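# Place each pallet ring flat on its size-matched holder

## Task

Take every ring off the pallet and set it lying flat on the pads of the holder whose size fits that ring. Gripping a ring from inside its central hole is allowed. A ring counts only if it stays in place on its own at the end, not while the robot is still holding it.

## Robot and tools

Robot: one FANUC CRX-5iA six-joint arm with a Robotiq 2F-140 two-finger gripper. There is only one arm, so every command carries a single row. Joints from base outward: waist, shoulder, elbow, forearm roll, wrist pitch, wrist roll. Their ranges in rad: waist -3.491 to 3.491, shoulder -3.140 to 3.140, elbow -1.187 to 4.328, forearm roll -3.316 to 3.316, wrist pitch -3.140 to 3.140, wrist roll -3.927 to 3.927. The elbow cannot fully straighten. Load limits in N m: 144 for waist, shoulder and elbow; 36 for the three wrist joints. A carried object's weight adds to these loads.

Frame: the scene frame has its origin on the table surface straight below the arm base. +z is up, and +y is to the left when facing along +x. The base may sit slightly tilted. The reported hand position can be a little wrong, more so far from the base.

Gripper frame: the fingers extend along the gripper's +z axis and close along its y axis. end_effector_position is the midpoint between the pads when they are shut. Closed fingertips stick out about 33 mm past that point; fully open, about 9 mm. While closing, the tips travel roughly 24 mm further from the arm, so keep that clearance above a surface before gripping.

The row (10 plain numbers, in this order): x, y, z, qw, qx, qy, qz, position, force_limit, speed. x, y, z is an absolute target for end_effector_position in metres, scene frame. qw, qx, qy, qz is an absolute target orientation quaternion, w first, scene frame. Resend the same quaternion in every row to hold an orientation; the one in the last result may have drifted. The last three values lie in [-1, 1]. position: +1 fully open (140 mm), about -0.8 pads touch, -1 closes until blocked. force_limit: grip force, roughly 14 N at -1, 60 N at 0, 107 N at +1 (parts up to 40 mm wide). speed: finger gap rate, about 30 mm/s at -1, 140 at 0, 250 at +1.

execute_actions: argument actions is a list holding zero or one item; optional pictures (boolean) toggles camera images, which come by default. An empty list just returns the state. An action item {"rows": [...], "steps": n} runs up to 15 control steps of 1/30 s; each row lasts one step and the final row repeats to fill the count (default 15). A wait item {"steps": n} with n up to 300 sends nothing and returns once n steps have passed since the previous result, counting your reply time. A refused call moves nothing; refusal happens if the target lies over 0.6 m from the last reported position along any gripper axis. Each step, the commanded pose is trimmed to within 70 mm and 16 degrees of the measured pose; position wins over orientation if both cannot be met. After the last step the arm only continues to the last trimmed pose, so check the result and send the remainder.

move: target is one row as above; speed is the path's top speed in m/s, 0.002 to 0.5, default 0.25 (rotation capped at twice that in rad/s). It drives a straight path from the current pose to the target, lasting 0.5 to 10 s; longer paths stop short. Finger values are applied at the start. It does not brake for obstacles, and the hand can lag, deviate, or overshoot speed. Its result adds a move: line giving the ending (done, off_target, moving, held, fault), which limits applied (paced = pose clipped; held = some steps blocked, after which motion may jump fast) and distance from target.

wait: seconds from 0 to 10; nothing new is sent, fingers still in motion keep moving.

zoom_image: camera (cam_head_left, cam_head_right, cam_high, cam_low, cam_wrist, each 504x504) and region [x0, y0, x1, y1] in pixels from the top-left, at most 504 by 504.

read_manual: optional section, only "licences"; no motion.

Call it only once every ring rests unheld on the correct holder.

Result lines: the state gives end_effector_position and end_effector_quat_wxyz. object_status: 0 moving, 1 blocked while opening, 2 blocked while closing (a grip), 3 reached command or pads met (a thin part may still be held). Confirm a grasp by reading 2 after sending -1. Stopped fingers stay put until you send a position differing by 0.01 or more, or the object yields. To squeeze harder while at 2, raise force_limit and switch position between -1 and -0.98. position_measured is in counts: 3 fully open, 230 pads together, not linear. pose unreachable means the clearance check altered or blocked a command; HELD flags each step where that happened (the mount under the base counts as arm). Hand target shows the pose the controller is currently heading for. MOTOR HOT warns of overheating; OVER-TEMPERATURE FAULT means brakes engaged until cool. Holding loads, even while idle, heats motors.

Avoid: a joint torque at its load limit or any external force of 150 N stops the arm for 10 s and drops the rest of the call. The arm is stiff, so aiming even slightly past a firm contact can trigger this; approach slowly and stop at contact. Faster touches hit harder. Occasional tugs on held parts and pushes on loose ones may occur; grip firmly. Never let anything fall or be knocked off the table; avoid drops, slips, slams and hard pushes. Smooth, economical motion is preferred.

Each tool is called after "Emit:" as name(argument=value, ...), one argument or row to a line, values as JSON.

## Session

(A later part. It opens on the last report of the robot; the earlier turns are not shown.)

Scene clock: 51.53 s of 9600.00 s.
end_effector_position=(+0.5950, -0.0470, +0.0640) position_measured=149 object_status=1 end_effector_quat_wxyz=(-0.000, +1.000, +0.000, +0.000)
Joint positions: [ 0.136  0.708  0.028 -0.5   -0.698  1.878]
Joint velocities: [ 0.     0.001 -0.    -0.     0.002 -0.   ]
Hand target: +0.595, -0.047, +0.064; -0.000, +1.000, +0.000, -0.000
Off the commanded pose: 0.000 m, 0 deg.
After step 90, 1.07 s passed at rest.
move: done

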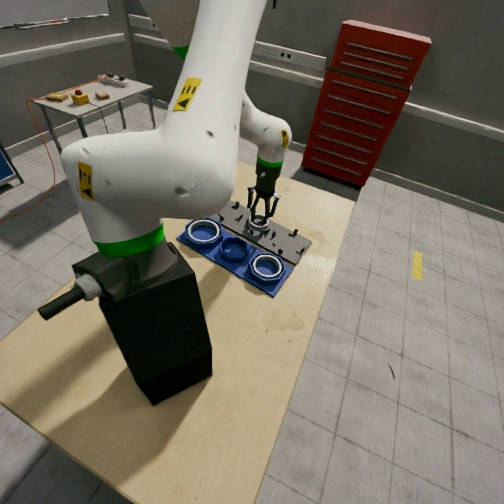

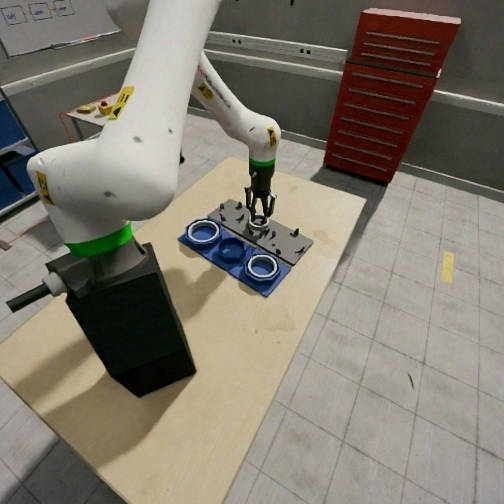

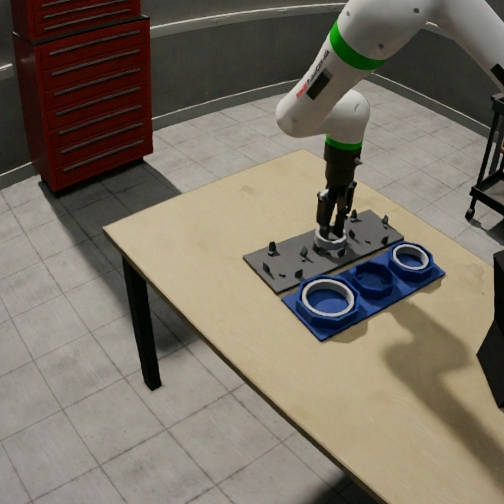

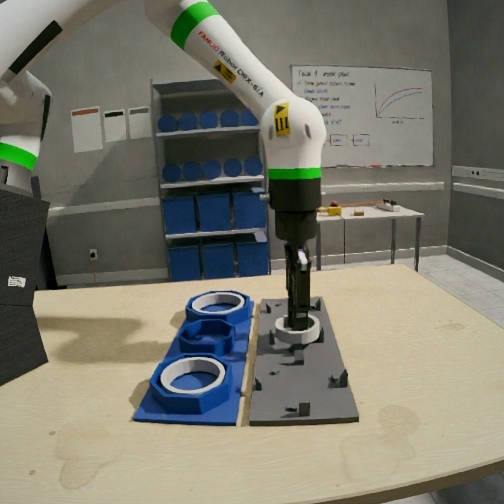

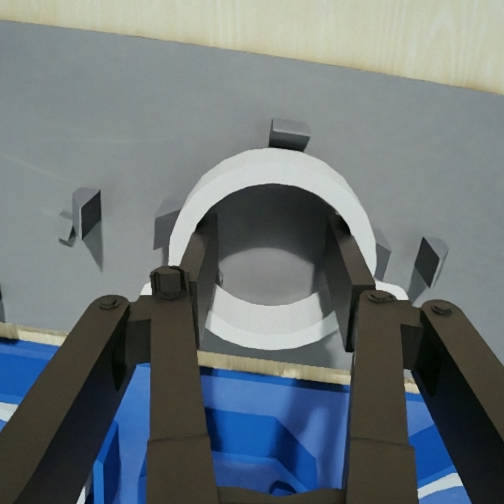

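Emit:
move(
  target=[0.5938,-0.047,0.051,0,1,0,0,1,0.3,-0.6],
  speed=0.015,
)

Emit:
zoom_image(
  camera="cam_low",
  region=[240,280,360,380],
)

Scene clock: 54.97 s of 9600.00 s.
end_effector_position=(+0.5940, -0.0470, +0.0512) position_measured=149 object_status=1 end_effector_quat_wxyz=(+0.000, +1.000, +0.000, +0.000)
Joint positions: [ 0.142  0.731  0.035 -0.508 -0.68   1.885]
Joint velocities: [ 0.001  0.003  0.    -0.     0.001 -0.001]
Hand target: +0.594, -0.047, +0.051; -0.000, +1.000, +0.000, -0.000
Off the commanded pose: 0.000 m, 0 deg.
move: done

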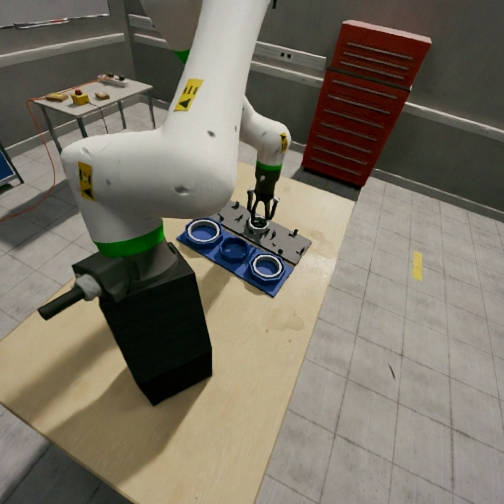

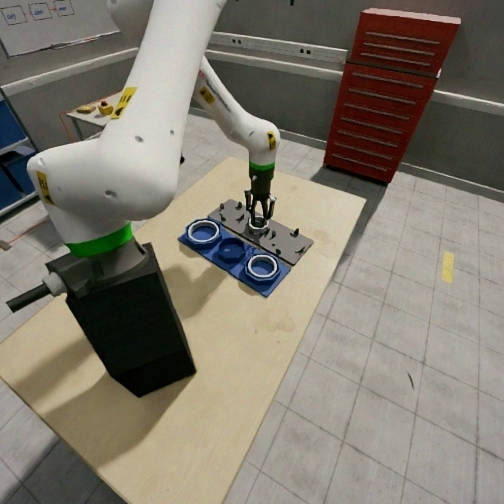

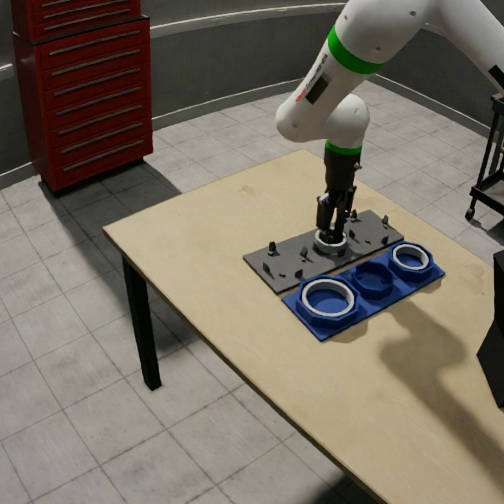

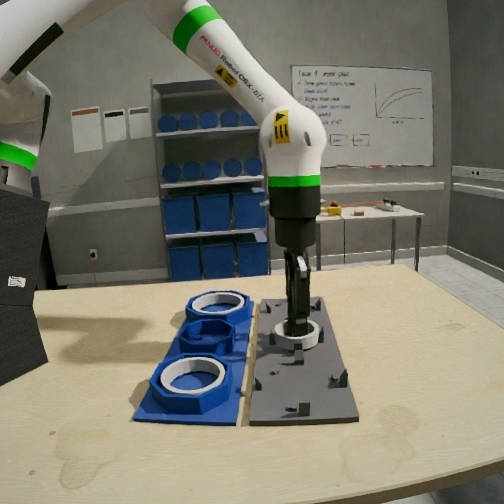

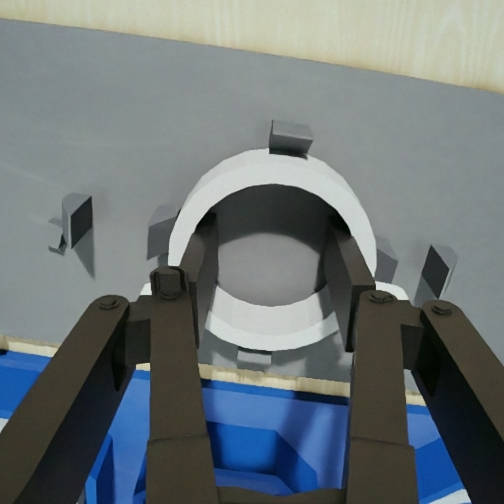

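Region (240, 280, 360, 380) of cam_low's 504x504 image, scaled by 4.200, with more detail than that image has.

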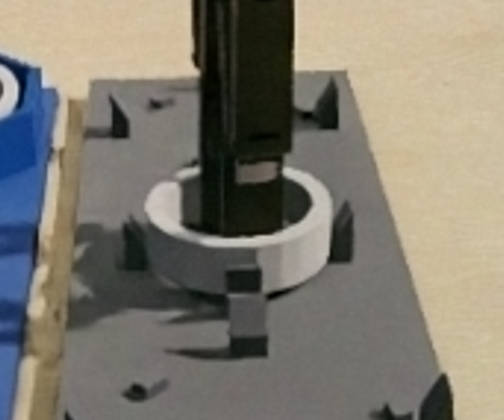

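Emit:
move(
  target=[0.594,-0.047,0.0475,0,1,0,0,1,0.3,-0.6],
  speed=0.01,
)

Emit:
move(
  target=[0.594,-0.047,0.049,0,1,0,0,-0.45,0.3,-0.3],
  speed=0.01,
)

Emit:
move(
  target=[0.594,-0.047,0.11,0,1,0,0,-0.45,0.3,-0.3],
  speed=0.15,
)

Emit:
move(
  target=[0.399,-0.173,0.11,0,1,0,0,-0.1,0.3,-0.3],
)

Scene clock: 58.90 s of 9600.00 s.
end_effector_position=(+0.5940, -0.0470, +0.0475) position_measured=149 object_status=1 end_effector_quat_wxyz=(-0.000, +1.000, -0.000, -0.000)
Joint positions: [ 0.144  0.739  0.038 -0.51  -0.677  1.886]
Joint velocities: [ 0.    -0.001  0.     0.     0.    -0.   ]
Hand target: +0.594, -0.047, +0.047; -0.000, +1.000, +0.000, -0.000
Off the commanded pose: 0.000 m, 0 deg.
After step 90, 0.23 s passed at rest.
move: done

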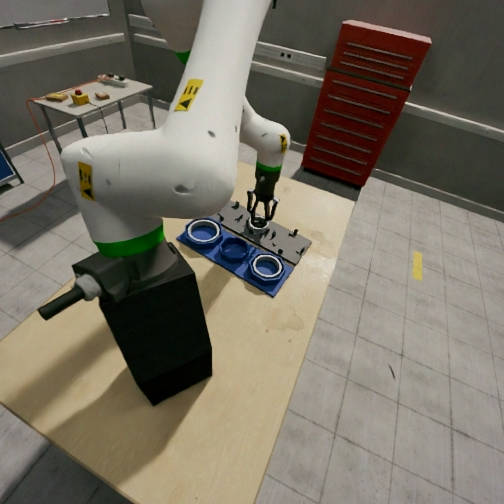

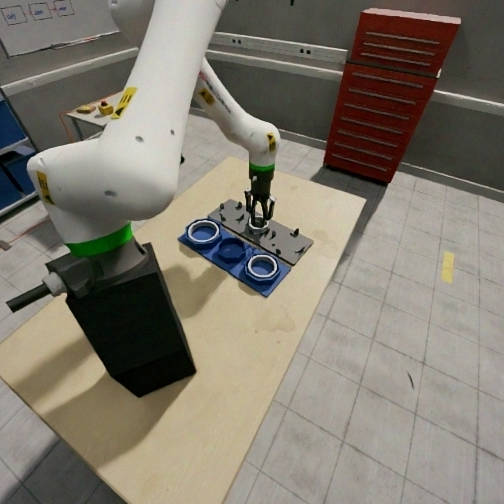

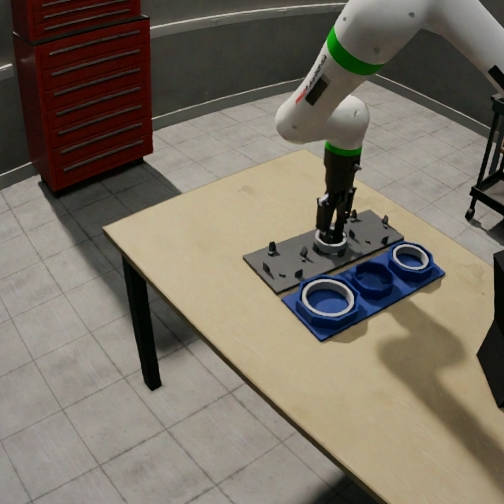

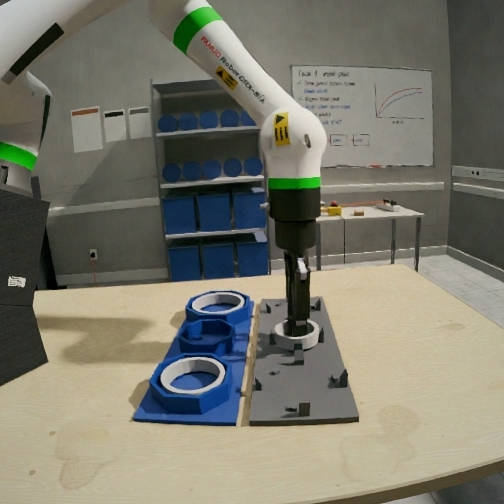

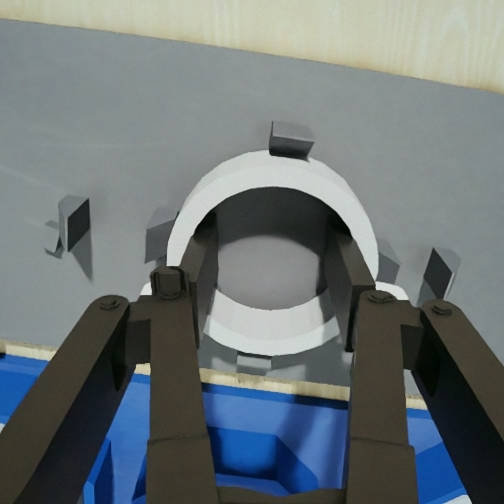

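Scene clock: 59.60 s of 9600.00 s.
end_effector_position=(+0.5940, -0.0470, +0.0490) position_measured=186 object_status=3 end_effector_quat_wxyz=(-0.000, +1.000, -0.000, -0.000)
Joint positions: [ 0.143  0.736  0.037 -0.51  -0.678  1.885]
Joint velocities: [ 0.     0.001 -0.001 -0.     0.002  0.001]
Hand target: +0.594, -0.047, +0.049; +0.000, +1.000, -0.000, +0.000
Off the commanded pose: 0.000 m, 0 deg.
move: done

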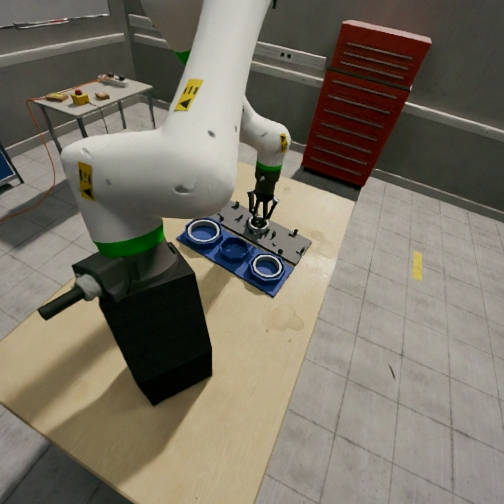

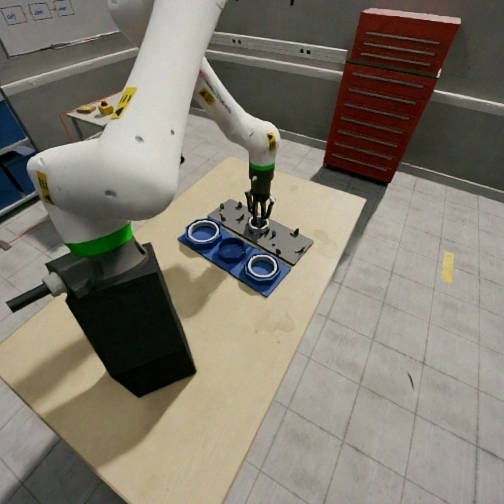

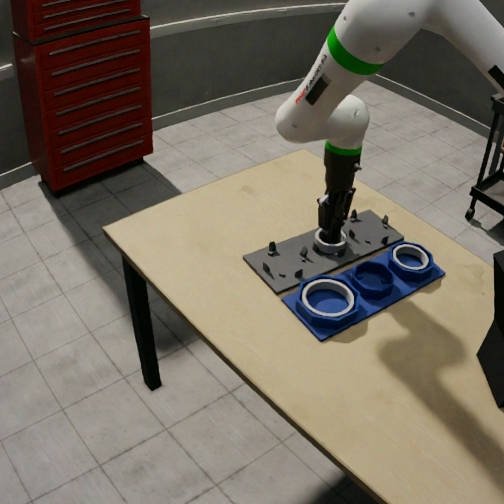

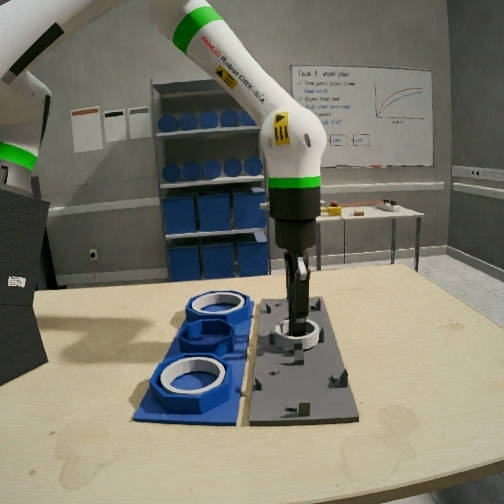

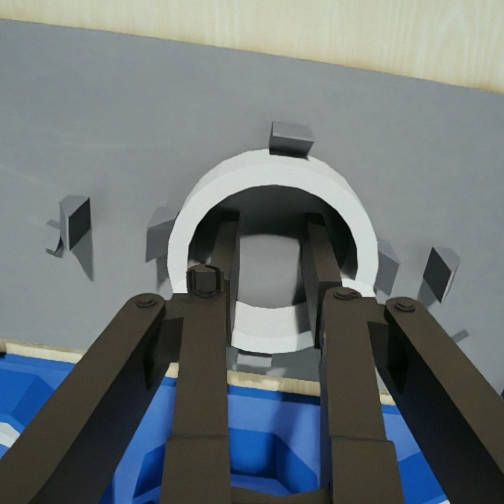

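Scene clock: 60.37 s of 9600.00 s.
end_effector_position=(+0.5939, -0.0470, +0.1100) position_measured=186 object_status=3 end_effector_quat_wxyz=(+0.000, +1.000, -0.000, -0.000)
Joint positions: [ 0.113  0.619 -0.004 -0.474 -0.756  1.862]
Joint velocities: [-0.001 -0.001  0.     0.001 -0.    -0.   ]
Hand target: +0.594, -0.047, +0.110; +0.000, +1.000, -0.000, +0.000
Off the commanded pose: 0.000 m, 0 deg.
move: done

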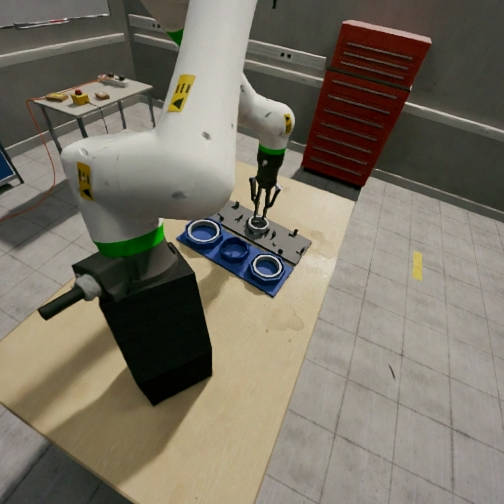

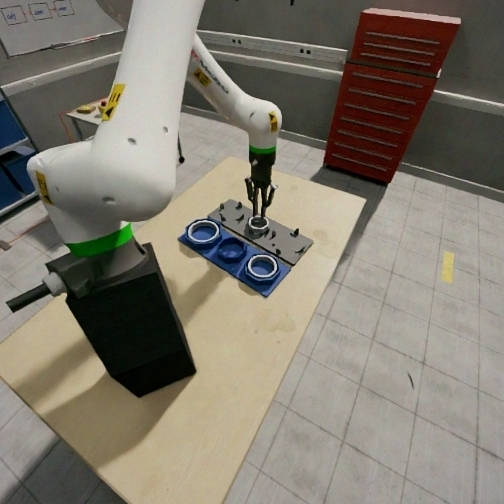

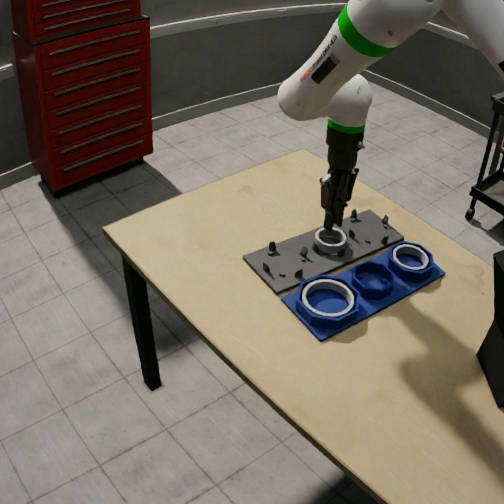

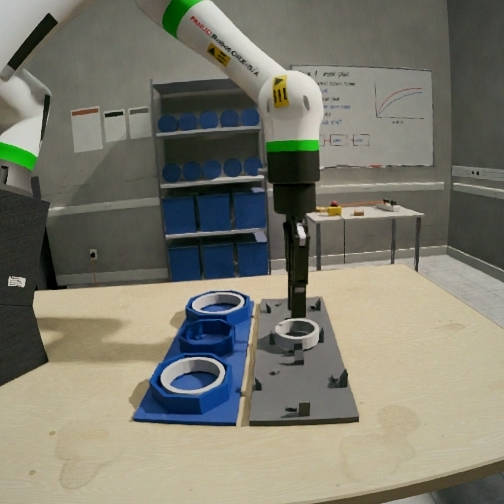

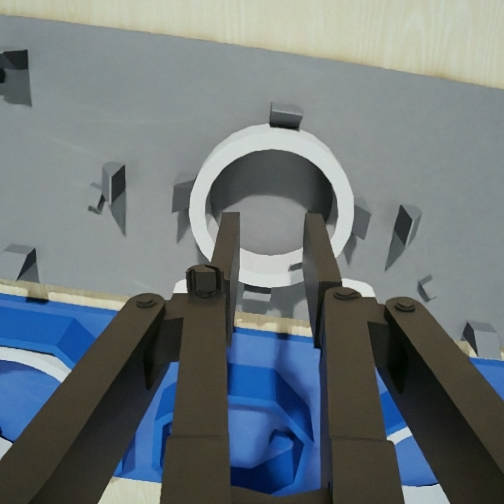

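Scene clock: 61.70 s of 9600.00 s.
end_effector_position=(+0.3983, -0.1733, +0.1097) position_measured=141 object_status=3 end_effector_quat_wxyz=(+0.000, +1.000, +0.000, -0.001)
Joint positions: [-0.198  0.576 -0.352 -0.686 -0.622  2.418]
Joint velocities: [-0.     0.     0.    -0.001  0.    -0.   ]
Hand target: +0.398, -0.173, +0.110; +0.000, +1.000, +0.000, -0.001
Off the commanded pose: 0.001 m, 0 deg.
move: done

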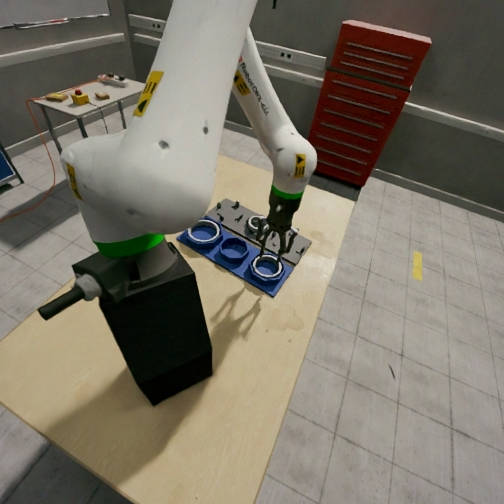

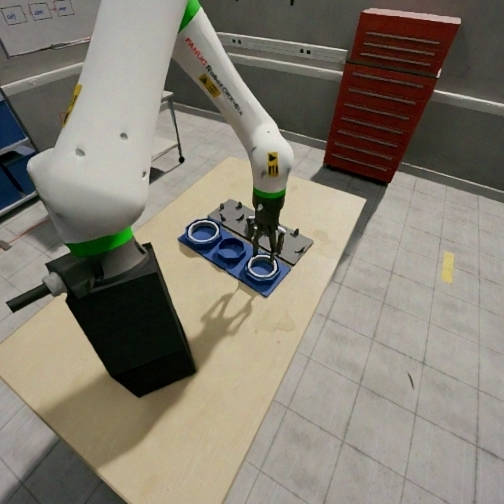

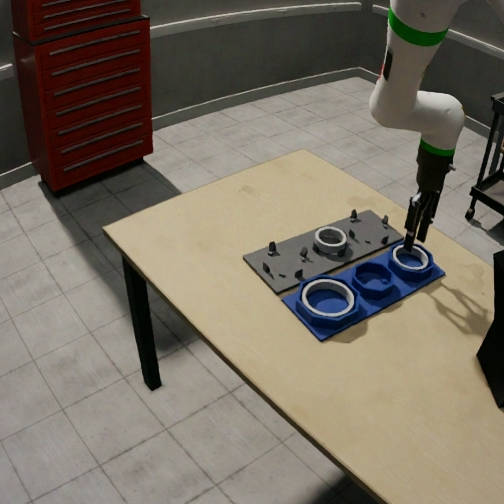

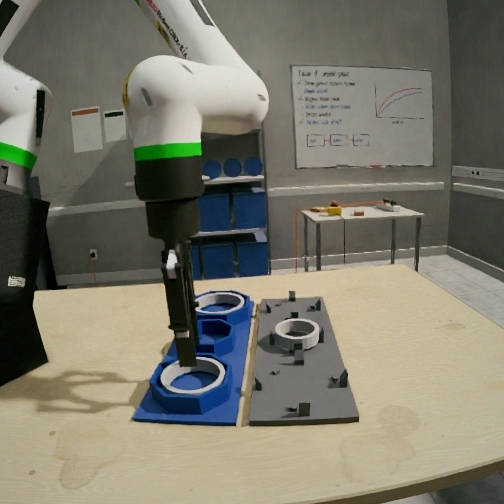

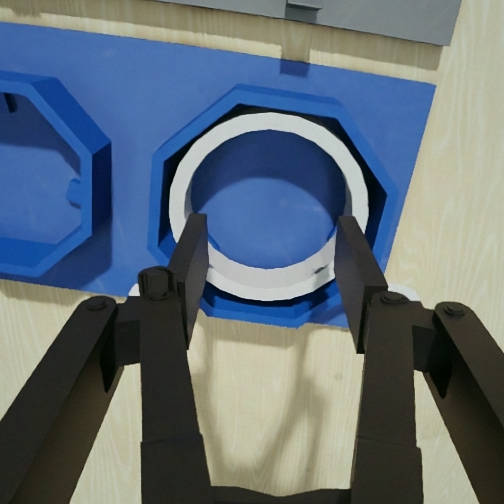

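Emit:
move(
  target=[0.402,-0.172,0.043,0,1,0,0,-0.1,0.3,-0.3],
  speed=0.08,
)

Emit:
move(
  target=[0.402,-0.172,0.042,0,1,0,0,1,0.3,-0.6],
  speed=0.02,
)

Emit:
move(
  target=[0.402,-0.172,0.11,0,1,0,0,1,0.3,-0.6],
  speed=0.08,
)

Scene clock: 67.43 s of 9600.00 s.
end_effector_position=(+0.4021, -0.1720, +0.0429) position_measured=141 object_status=3 end_effector_quat_wxyz=(-0.000, +1.000, +0.000, +0.000)
Joint positions: [-0.157  0.736 -0.281 -0.788 -0.54   2.498]
Joint velocities: [-0.     0.001  0.    -0.001 -0.     0.001]
Hand target: +0.402, -0.172, +0.043; -0.000, +1.000, +0.000, -0.000
Off the commanded pose: 0.000 m, 0 deg.
After step 90, 1.60 s passed at rest.
move: done

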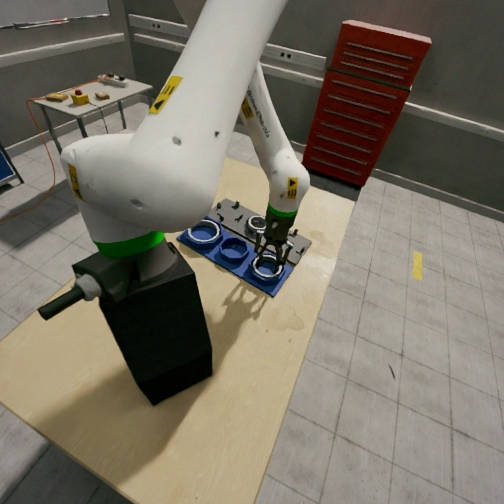

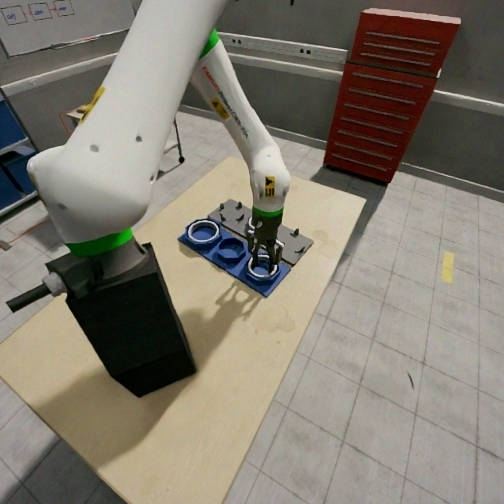

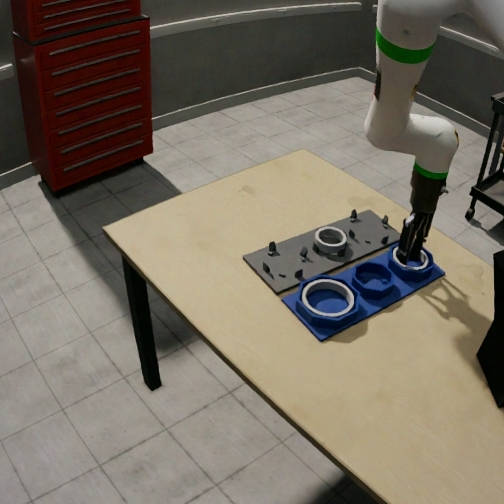

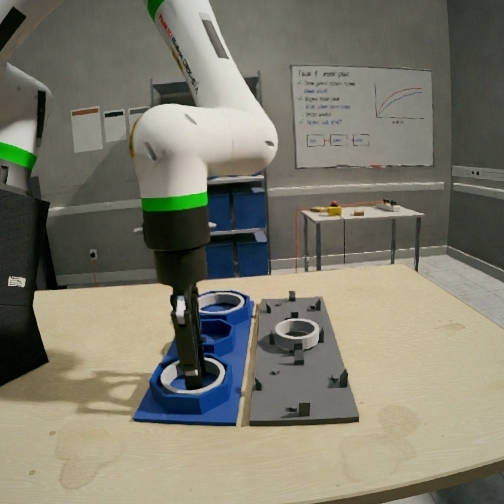

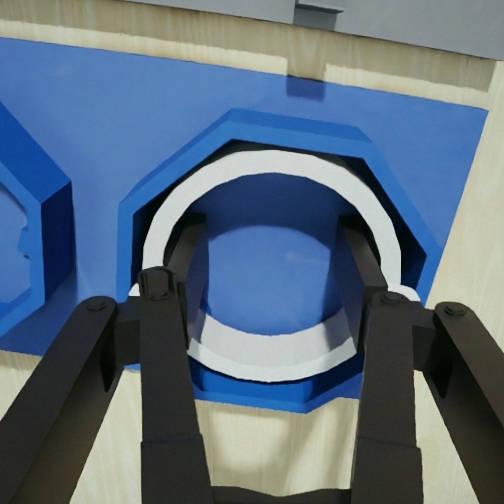

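Scene clock: 68.13 s of 9600.00 s.
end_effector_position=(+0.4020, -0.1720, +0.0420) position_measured=117 object_status=1 end_effector_quat_wxyz=(+0.000, +1.000, +0.000, +0.000)
Joint positions: [-0.156  0.738 -0.28  -0.789 -0.539  2.498]
Joint velocities: [ 0.     0.001  0.    -0.001 -0.002 -0.   ]
Hand target: +0.402, -0.172, +0.042; -0.000, +1.000, +0.000, -0.000
Off the commanded pose: 0.000 m, 0 deg.
move: done

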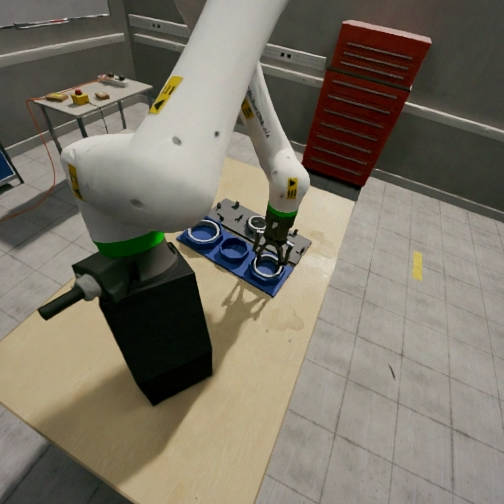

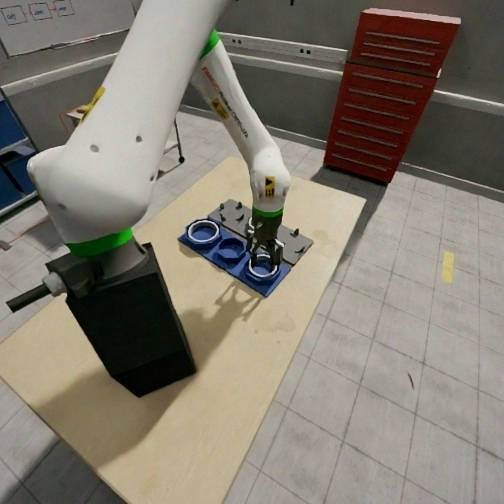

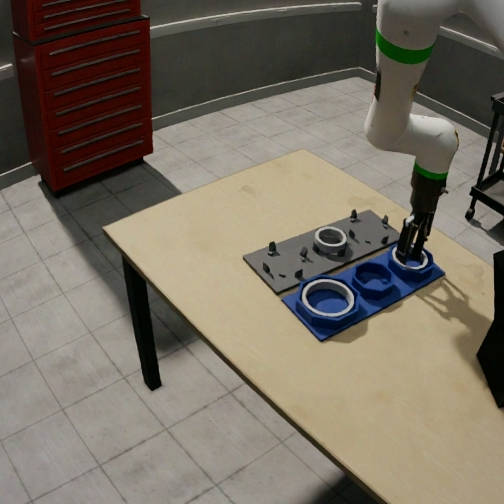

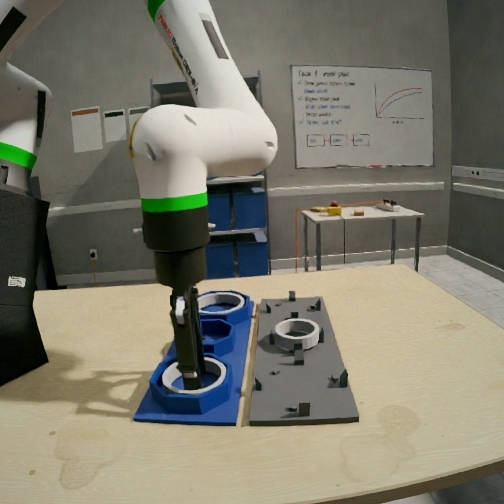

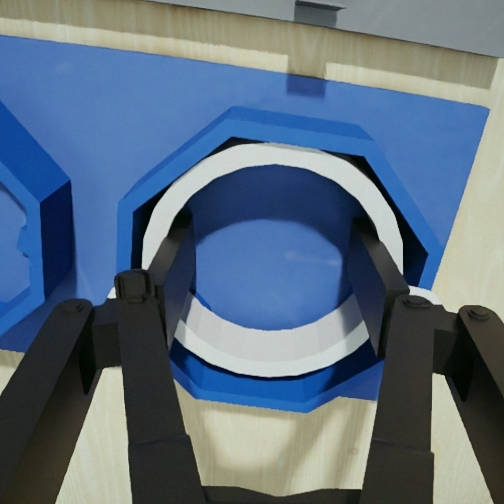

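Scene clock: 69.30 s of 9600.00 s.
end_effector_position=(+0.4020, -0.1720, +0.1101) position_measured=116 object_status=1 end_effector_quat_wxyz=(+0.000, +1.000, -0.000, +0.000)
Joint positions: [-0.193  0.575 -0.347 -0.684 -0.624  2.41 ]
Joint velocities: [-0.    -0.002 -0.001  0.001 -0.002  0.   ]
Hand target: +0.402, -0.172, +0.110; +0.000, +1.000, -0.000, +0.000
Off the commanded pose: 0.000 m, 0 deg.
move: done

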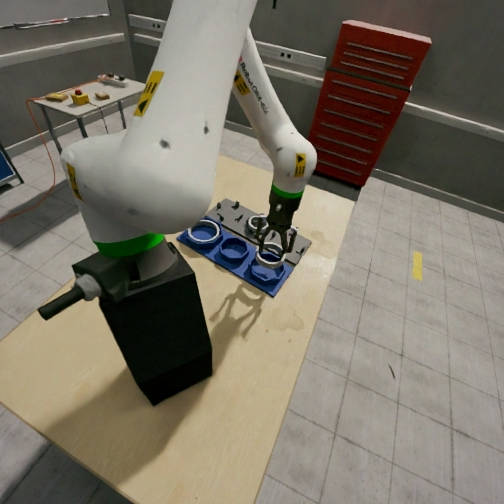

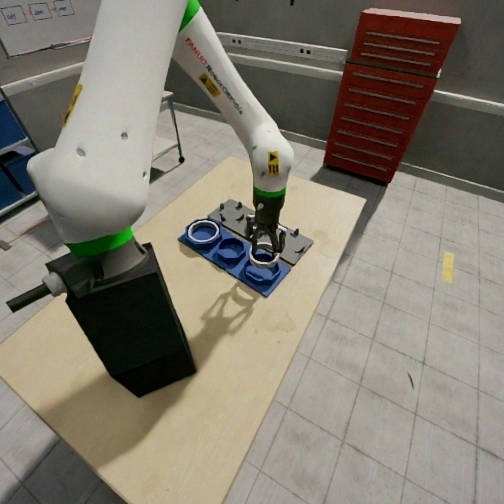

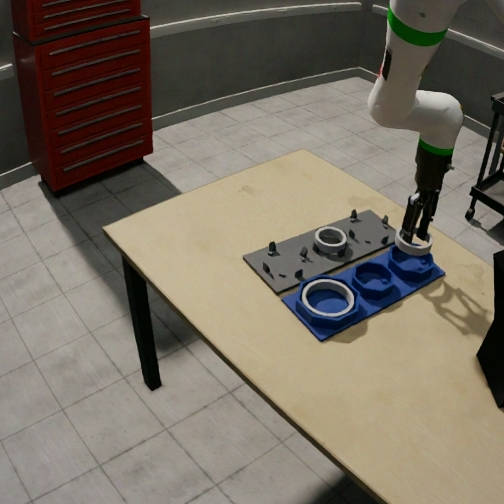

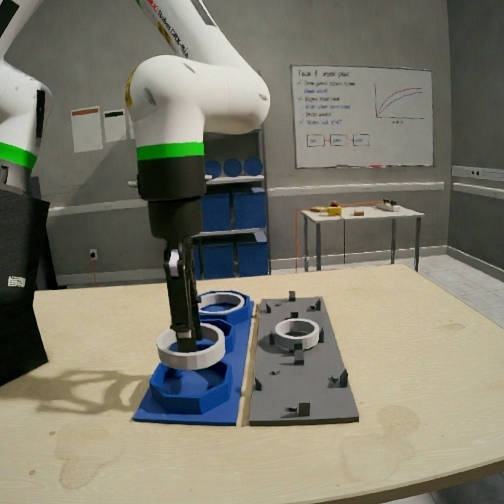

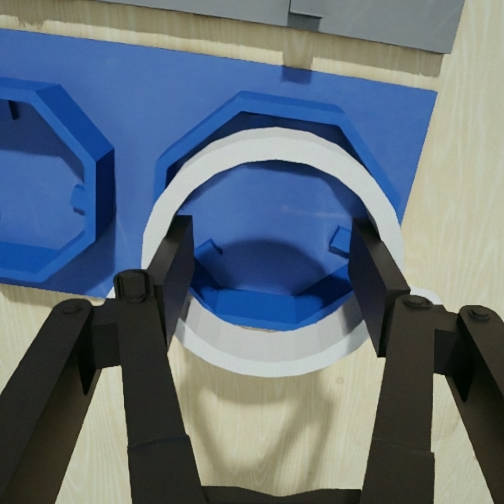

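Emit:
move(
  target=[0.616,0.104,0.10,0,1,0,0,1,0.3,-0.6],
  speed=0.2,
)

Emit:
move(
  target=[0.616,0.104,0.07,0,1,0,0,1,0.3,-0.6],
  speed=0.05,
)

Emit:
zoom_image(
  camera="cam_low",
  region=[240,260,350,340],
)

Emit:
zoom_image(
  camera="cam_high",
  region=[230,210,350,310],
)

Scene clock: 75.47 s of 9600.00 s.
end_effector_position=(+0.6171, +0.1049, +0.1002) position_measured=116 object_status=1 end_effector_quat_wxyz=(-0.001, +1.000, -0.000, +0.001)
Joint positions: [ 0.376  0.57   0.018 -0.373 -0.729  1.526]
Joint velocities: [ 0.001  0.     0.001  0.    -0.001 -0.   ]
Hand target: +0.617, +0.105, +0.100; -0.001, +1.000, -0.000, +0.001
Off the commanded pose: 0.001 m, 0 deg.
After step 90, 1.07 s passed at rest.
move: done

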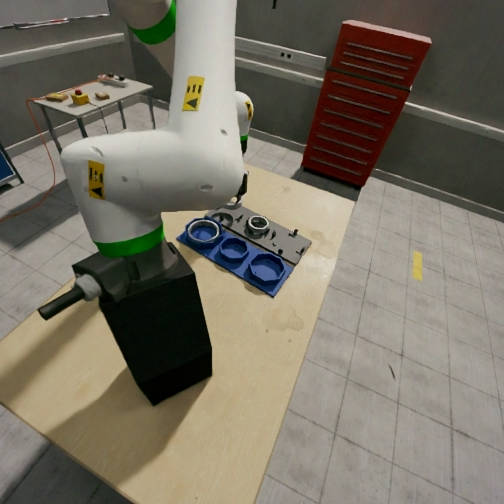

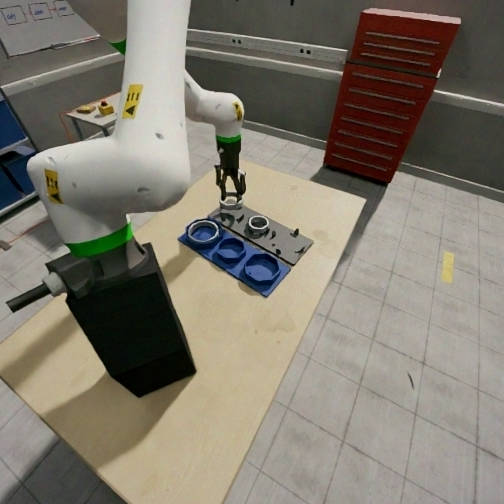

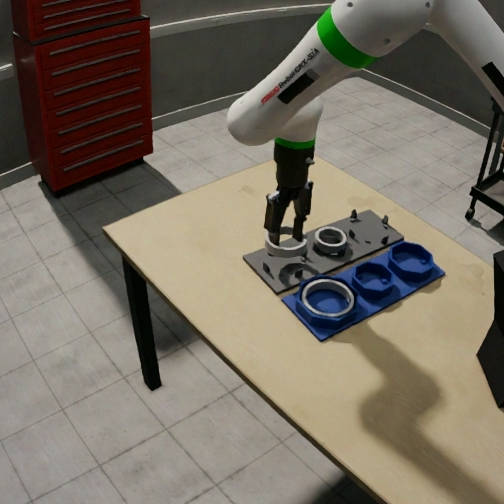

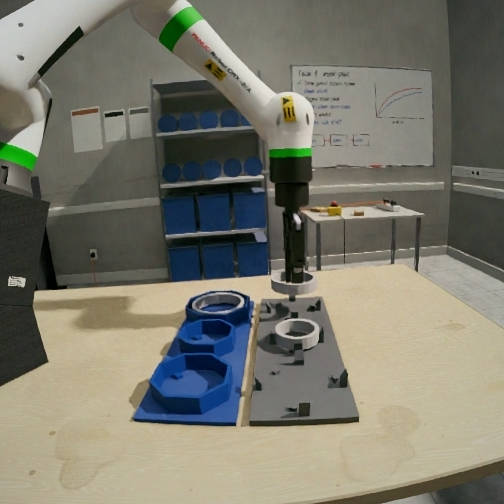

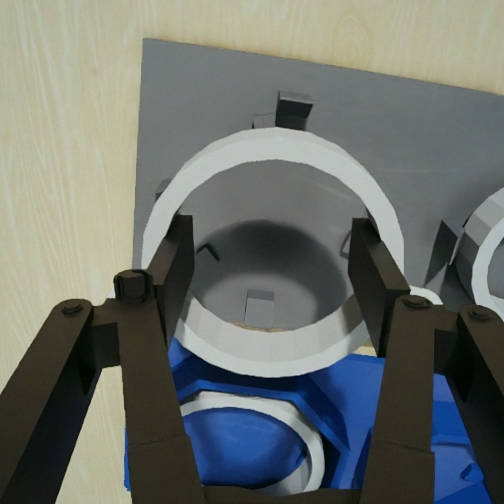

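Scene clock: 76.33 s of 9600.00 s.
end_effector_position=(+0.6161, +0.1040, +0.0700) position_measured=116 object_status=1 end_effector_quat_wxyz=(-0.000, +1.000, +0.000, +0.000)
Joint positions: [ 0.388  0.627  0.034 -0.384 -0.689  1.533]
Joint velocities: [ 0.    -0.002 -0.    -0.    -0.001  0.001]
Hand target: +0.616, +0.104, +0.070; -0.000, +1.000, +0.000, -0.000
Off the commanded pose: 0.000 m, 0 deg.
move: done

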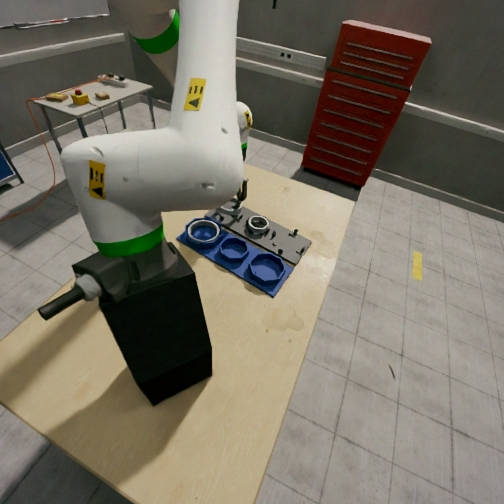

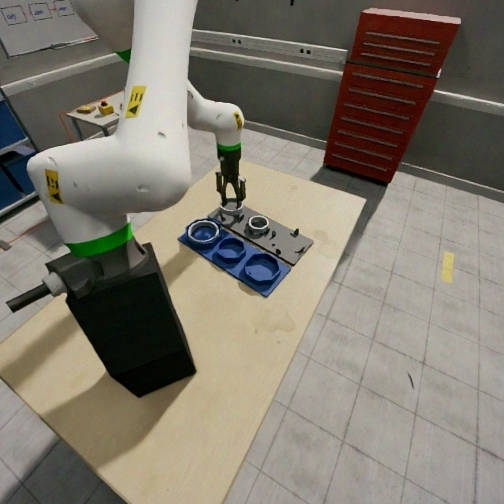

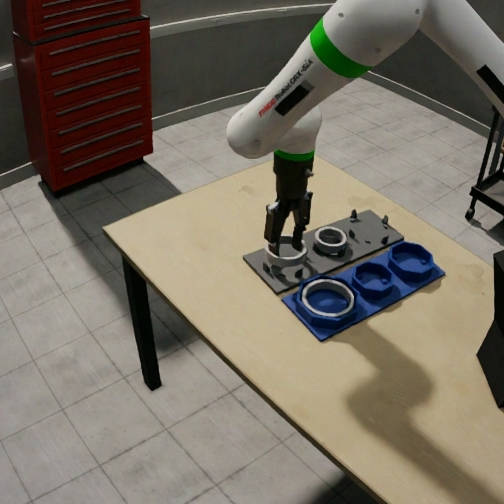

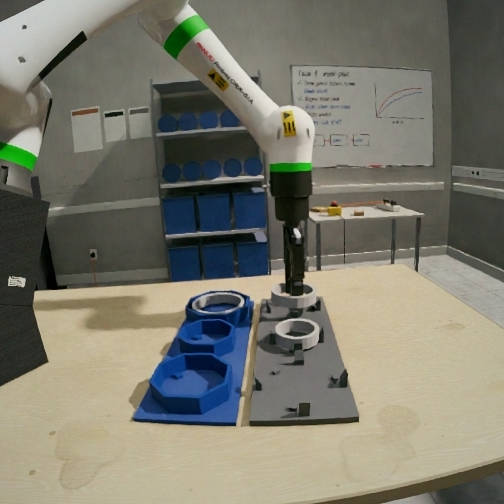

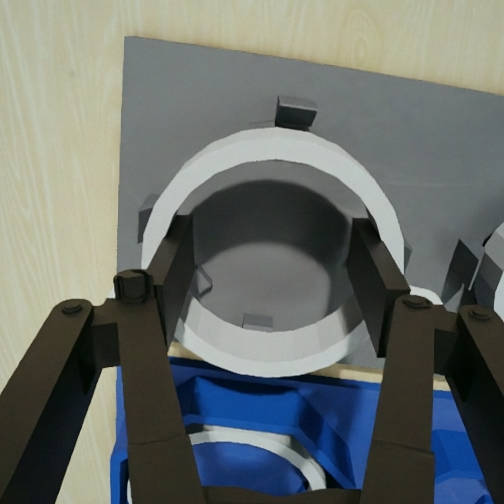

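Region (240, 260, 350, 340) of cam_low's 504x504 image, scaled by 4.582, with more detail than that image has; it fills the top 367 rows of this view, and the rest is white.

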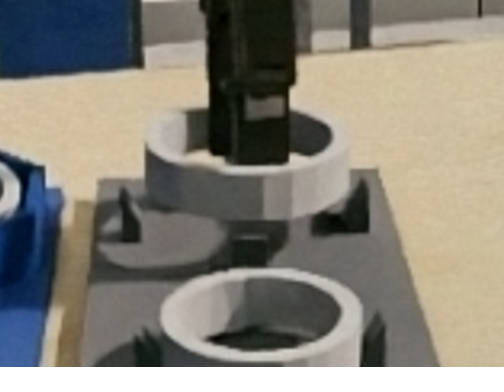

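Region (230, 210, 350, 310) of cam_high's 504x504 image, scaled by 4.200, with more detail than that image has.

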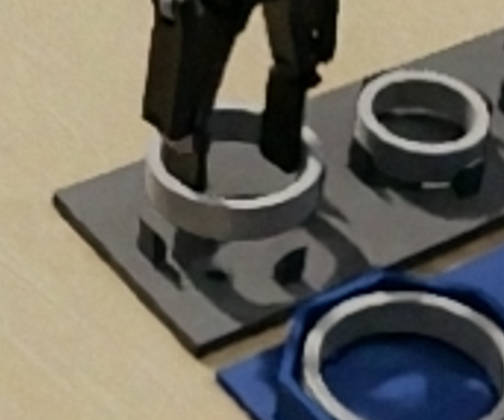

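Emit:
move(
  target=[0.6147,0.1033,0.05,0,1,0,0,1,0.3,-0.6],
  speed=0.02,
)

Emit:
zoom_image(
  camera="cam_low",
  region=[240,260,350,340],
)

Scene clock: 79.57 s of 9600.00 s.
end_effector_position=(+0.6147, +0.1033, +0.0500) position_measured=116 object_status=1 end_effector_quat_wxyz=(-0.000, +1.000, +0.000, +0.000)
Joint positions: [ 0.395  0.665  0.045 -0.394 -0.662  1.541]
Joint velocities: [ 0.    -0.001 -0.    -0.     0.001 -0.001]
Hand target: +0.615, +0.103, +0.050; -0.000, +1.000, +0.000, -0.000
Off the commanded pose: 0.000 m, 0 deg.
move: done

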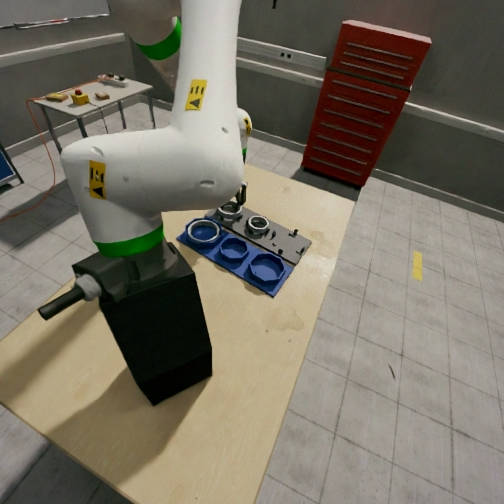

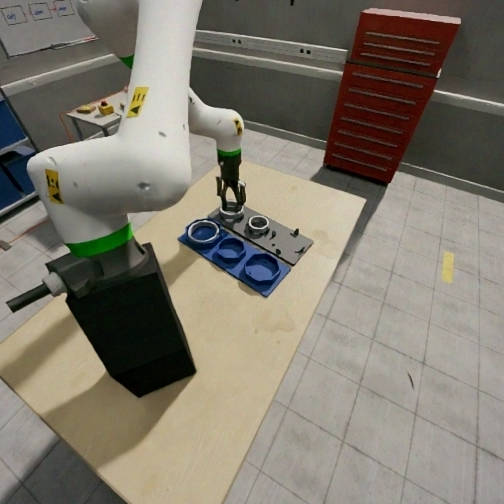

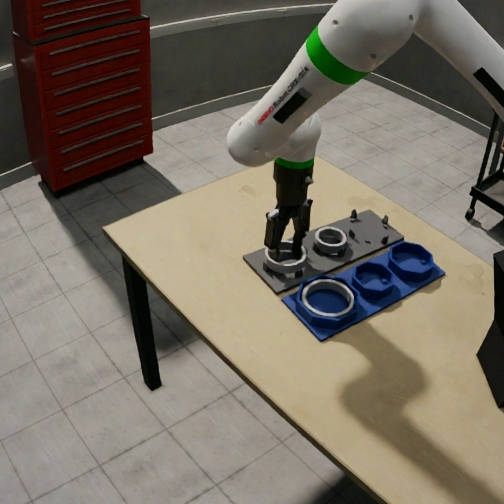

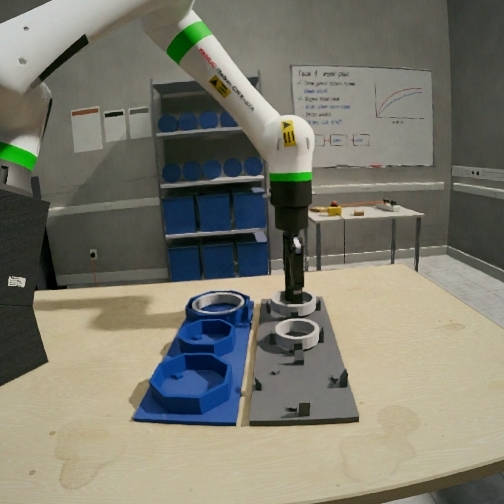

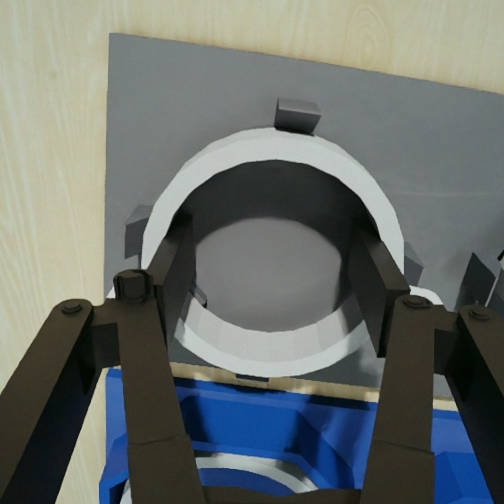

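Region (240, 260, 350, 340) of cam_low's 504x504 image, scaled by 4.582, with more detail than that image has; it fills the top 367 rows of this view, and the rest is white.

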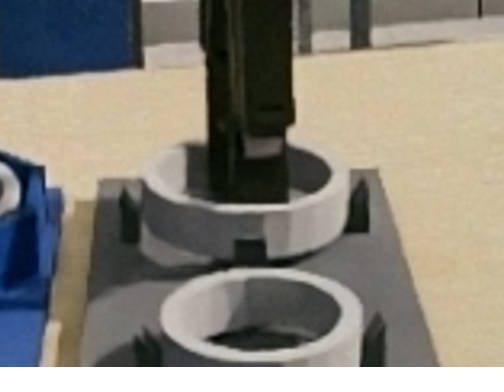

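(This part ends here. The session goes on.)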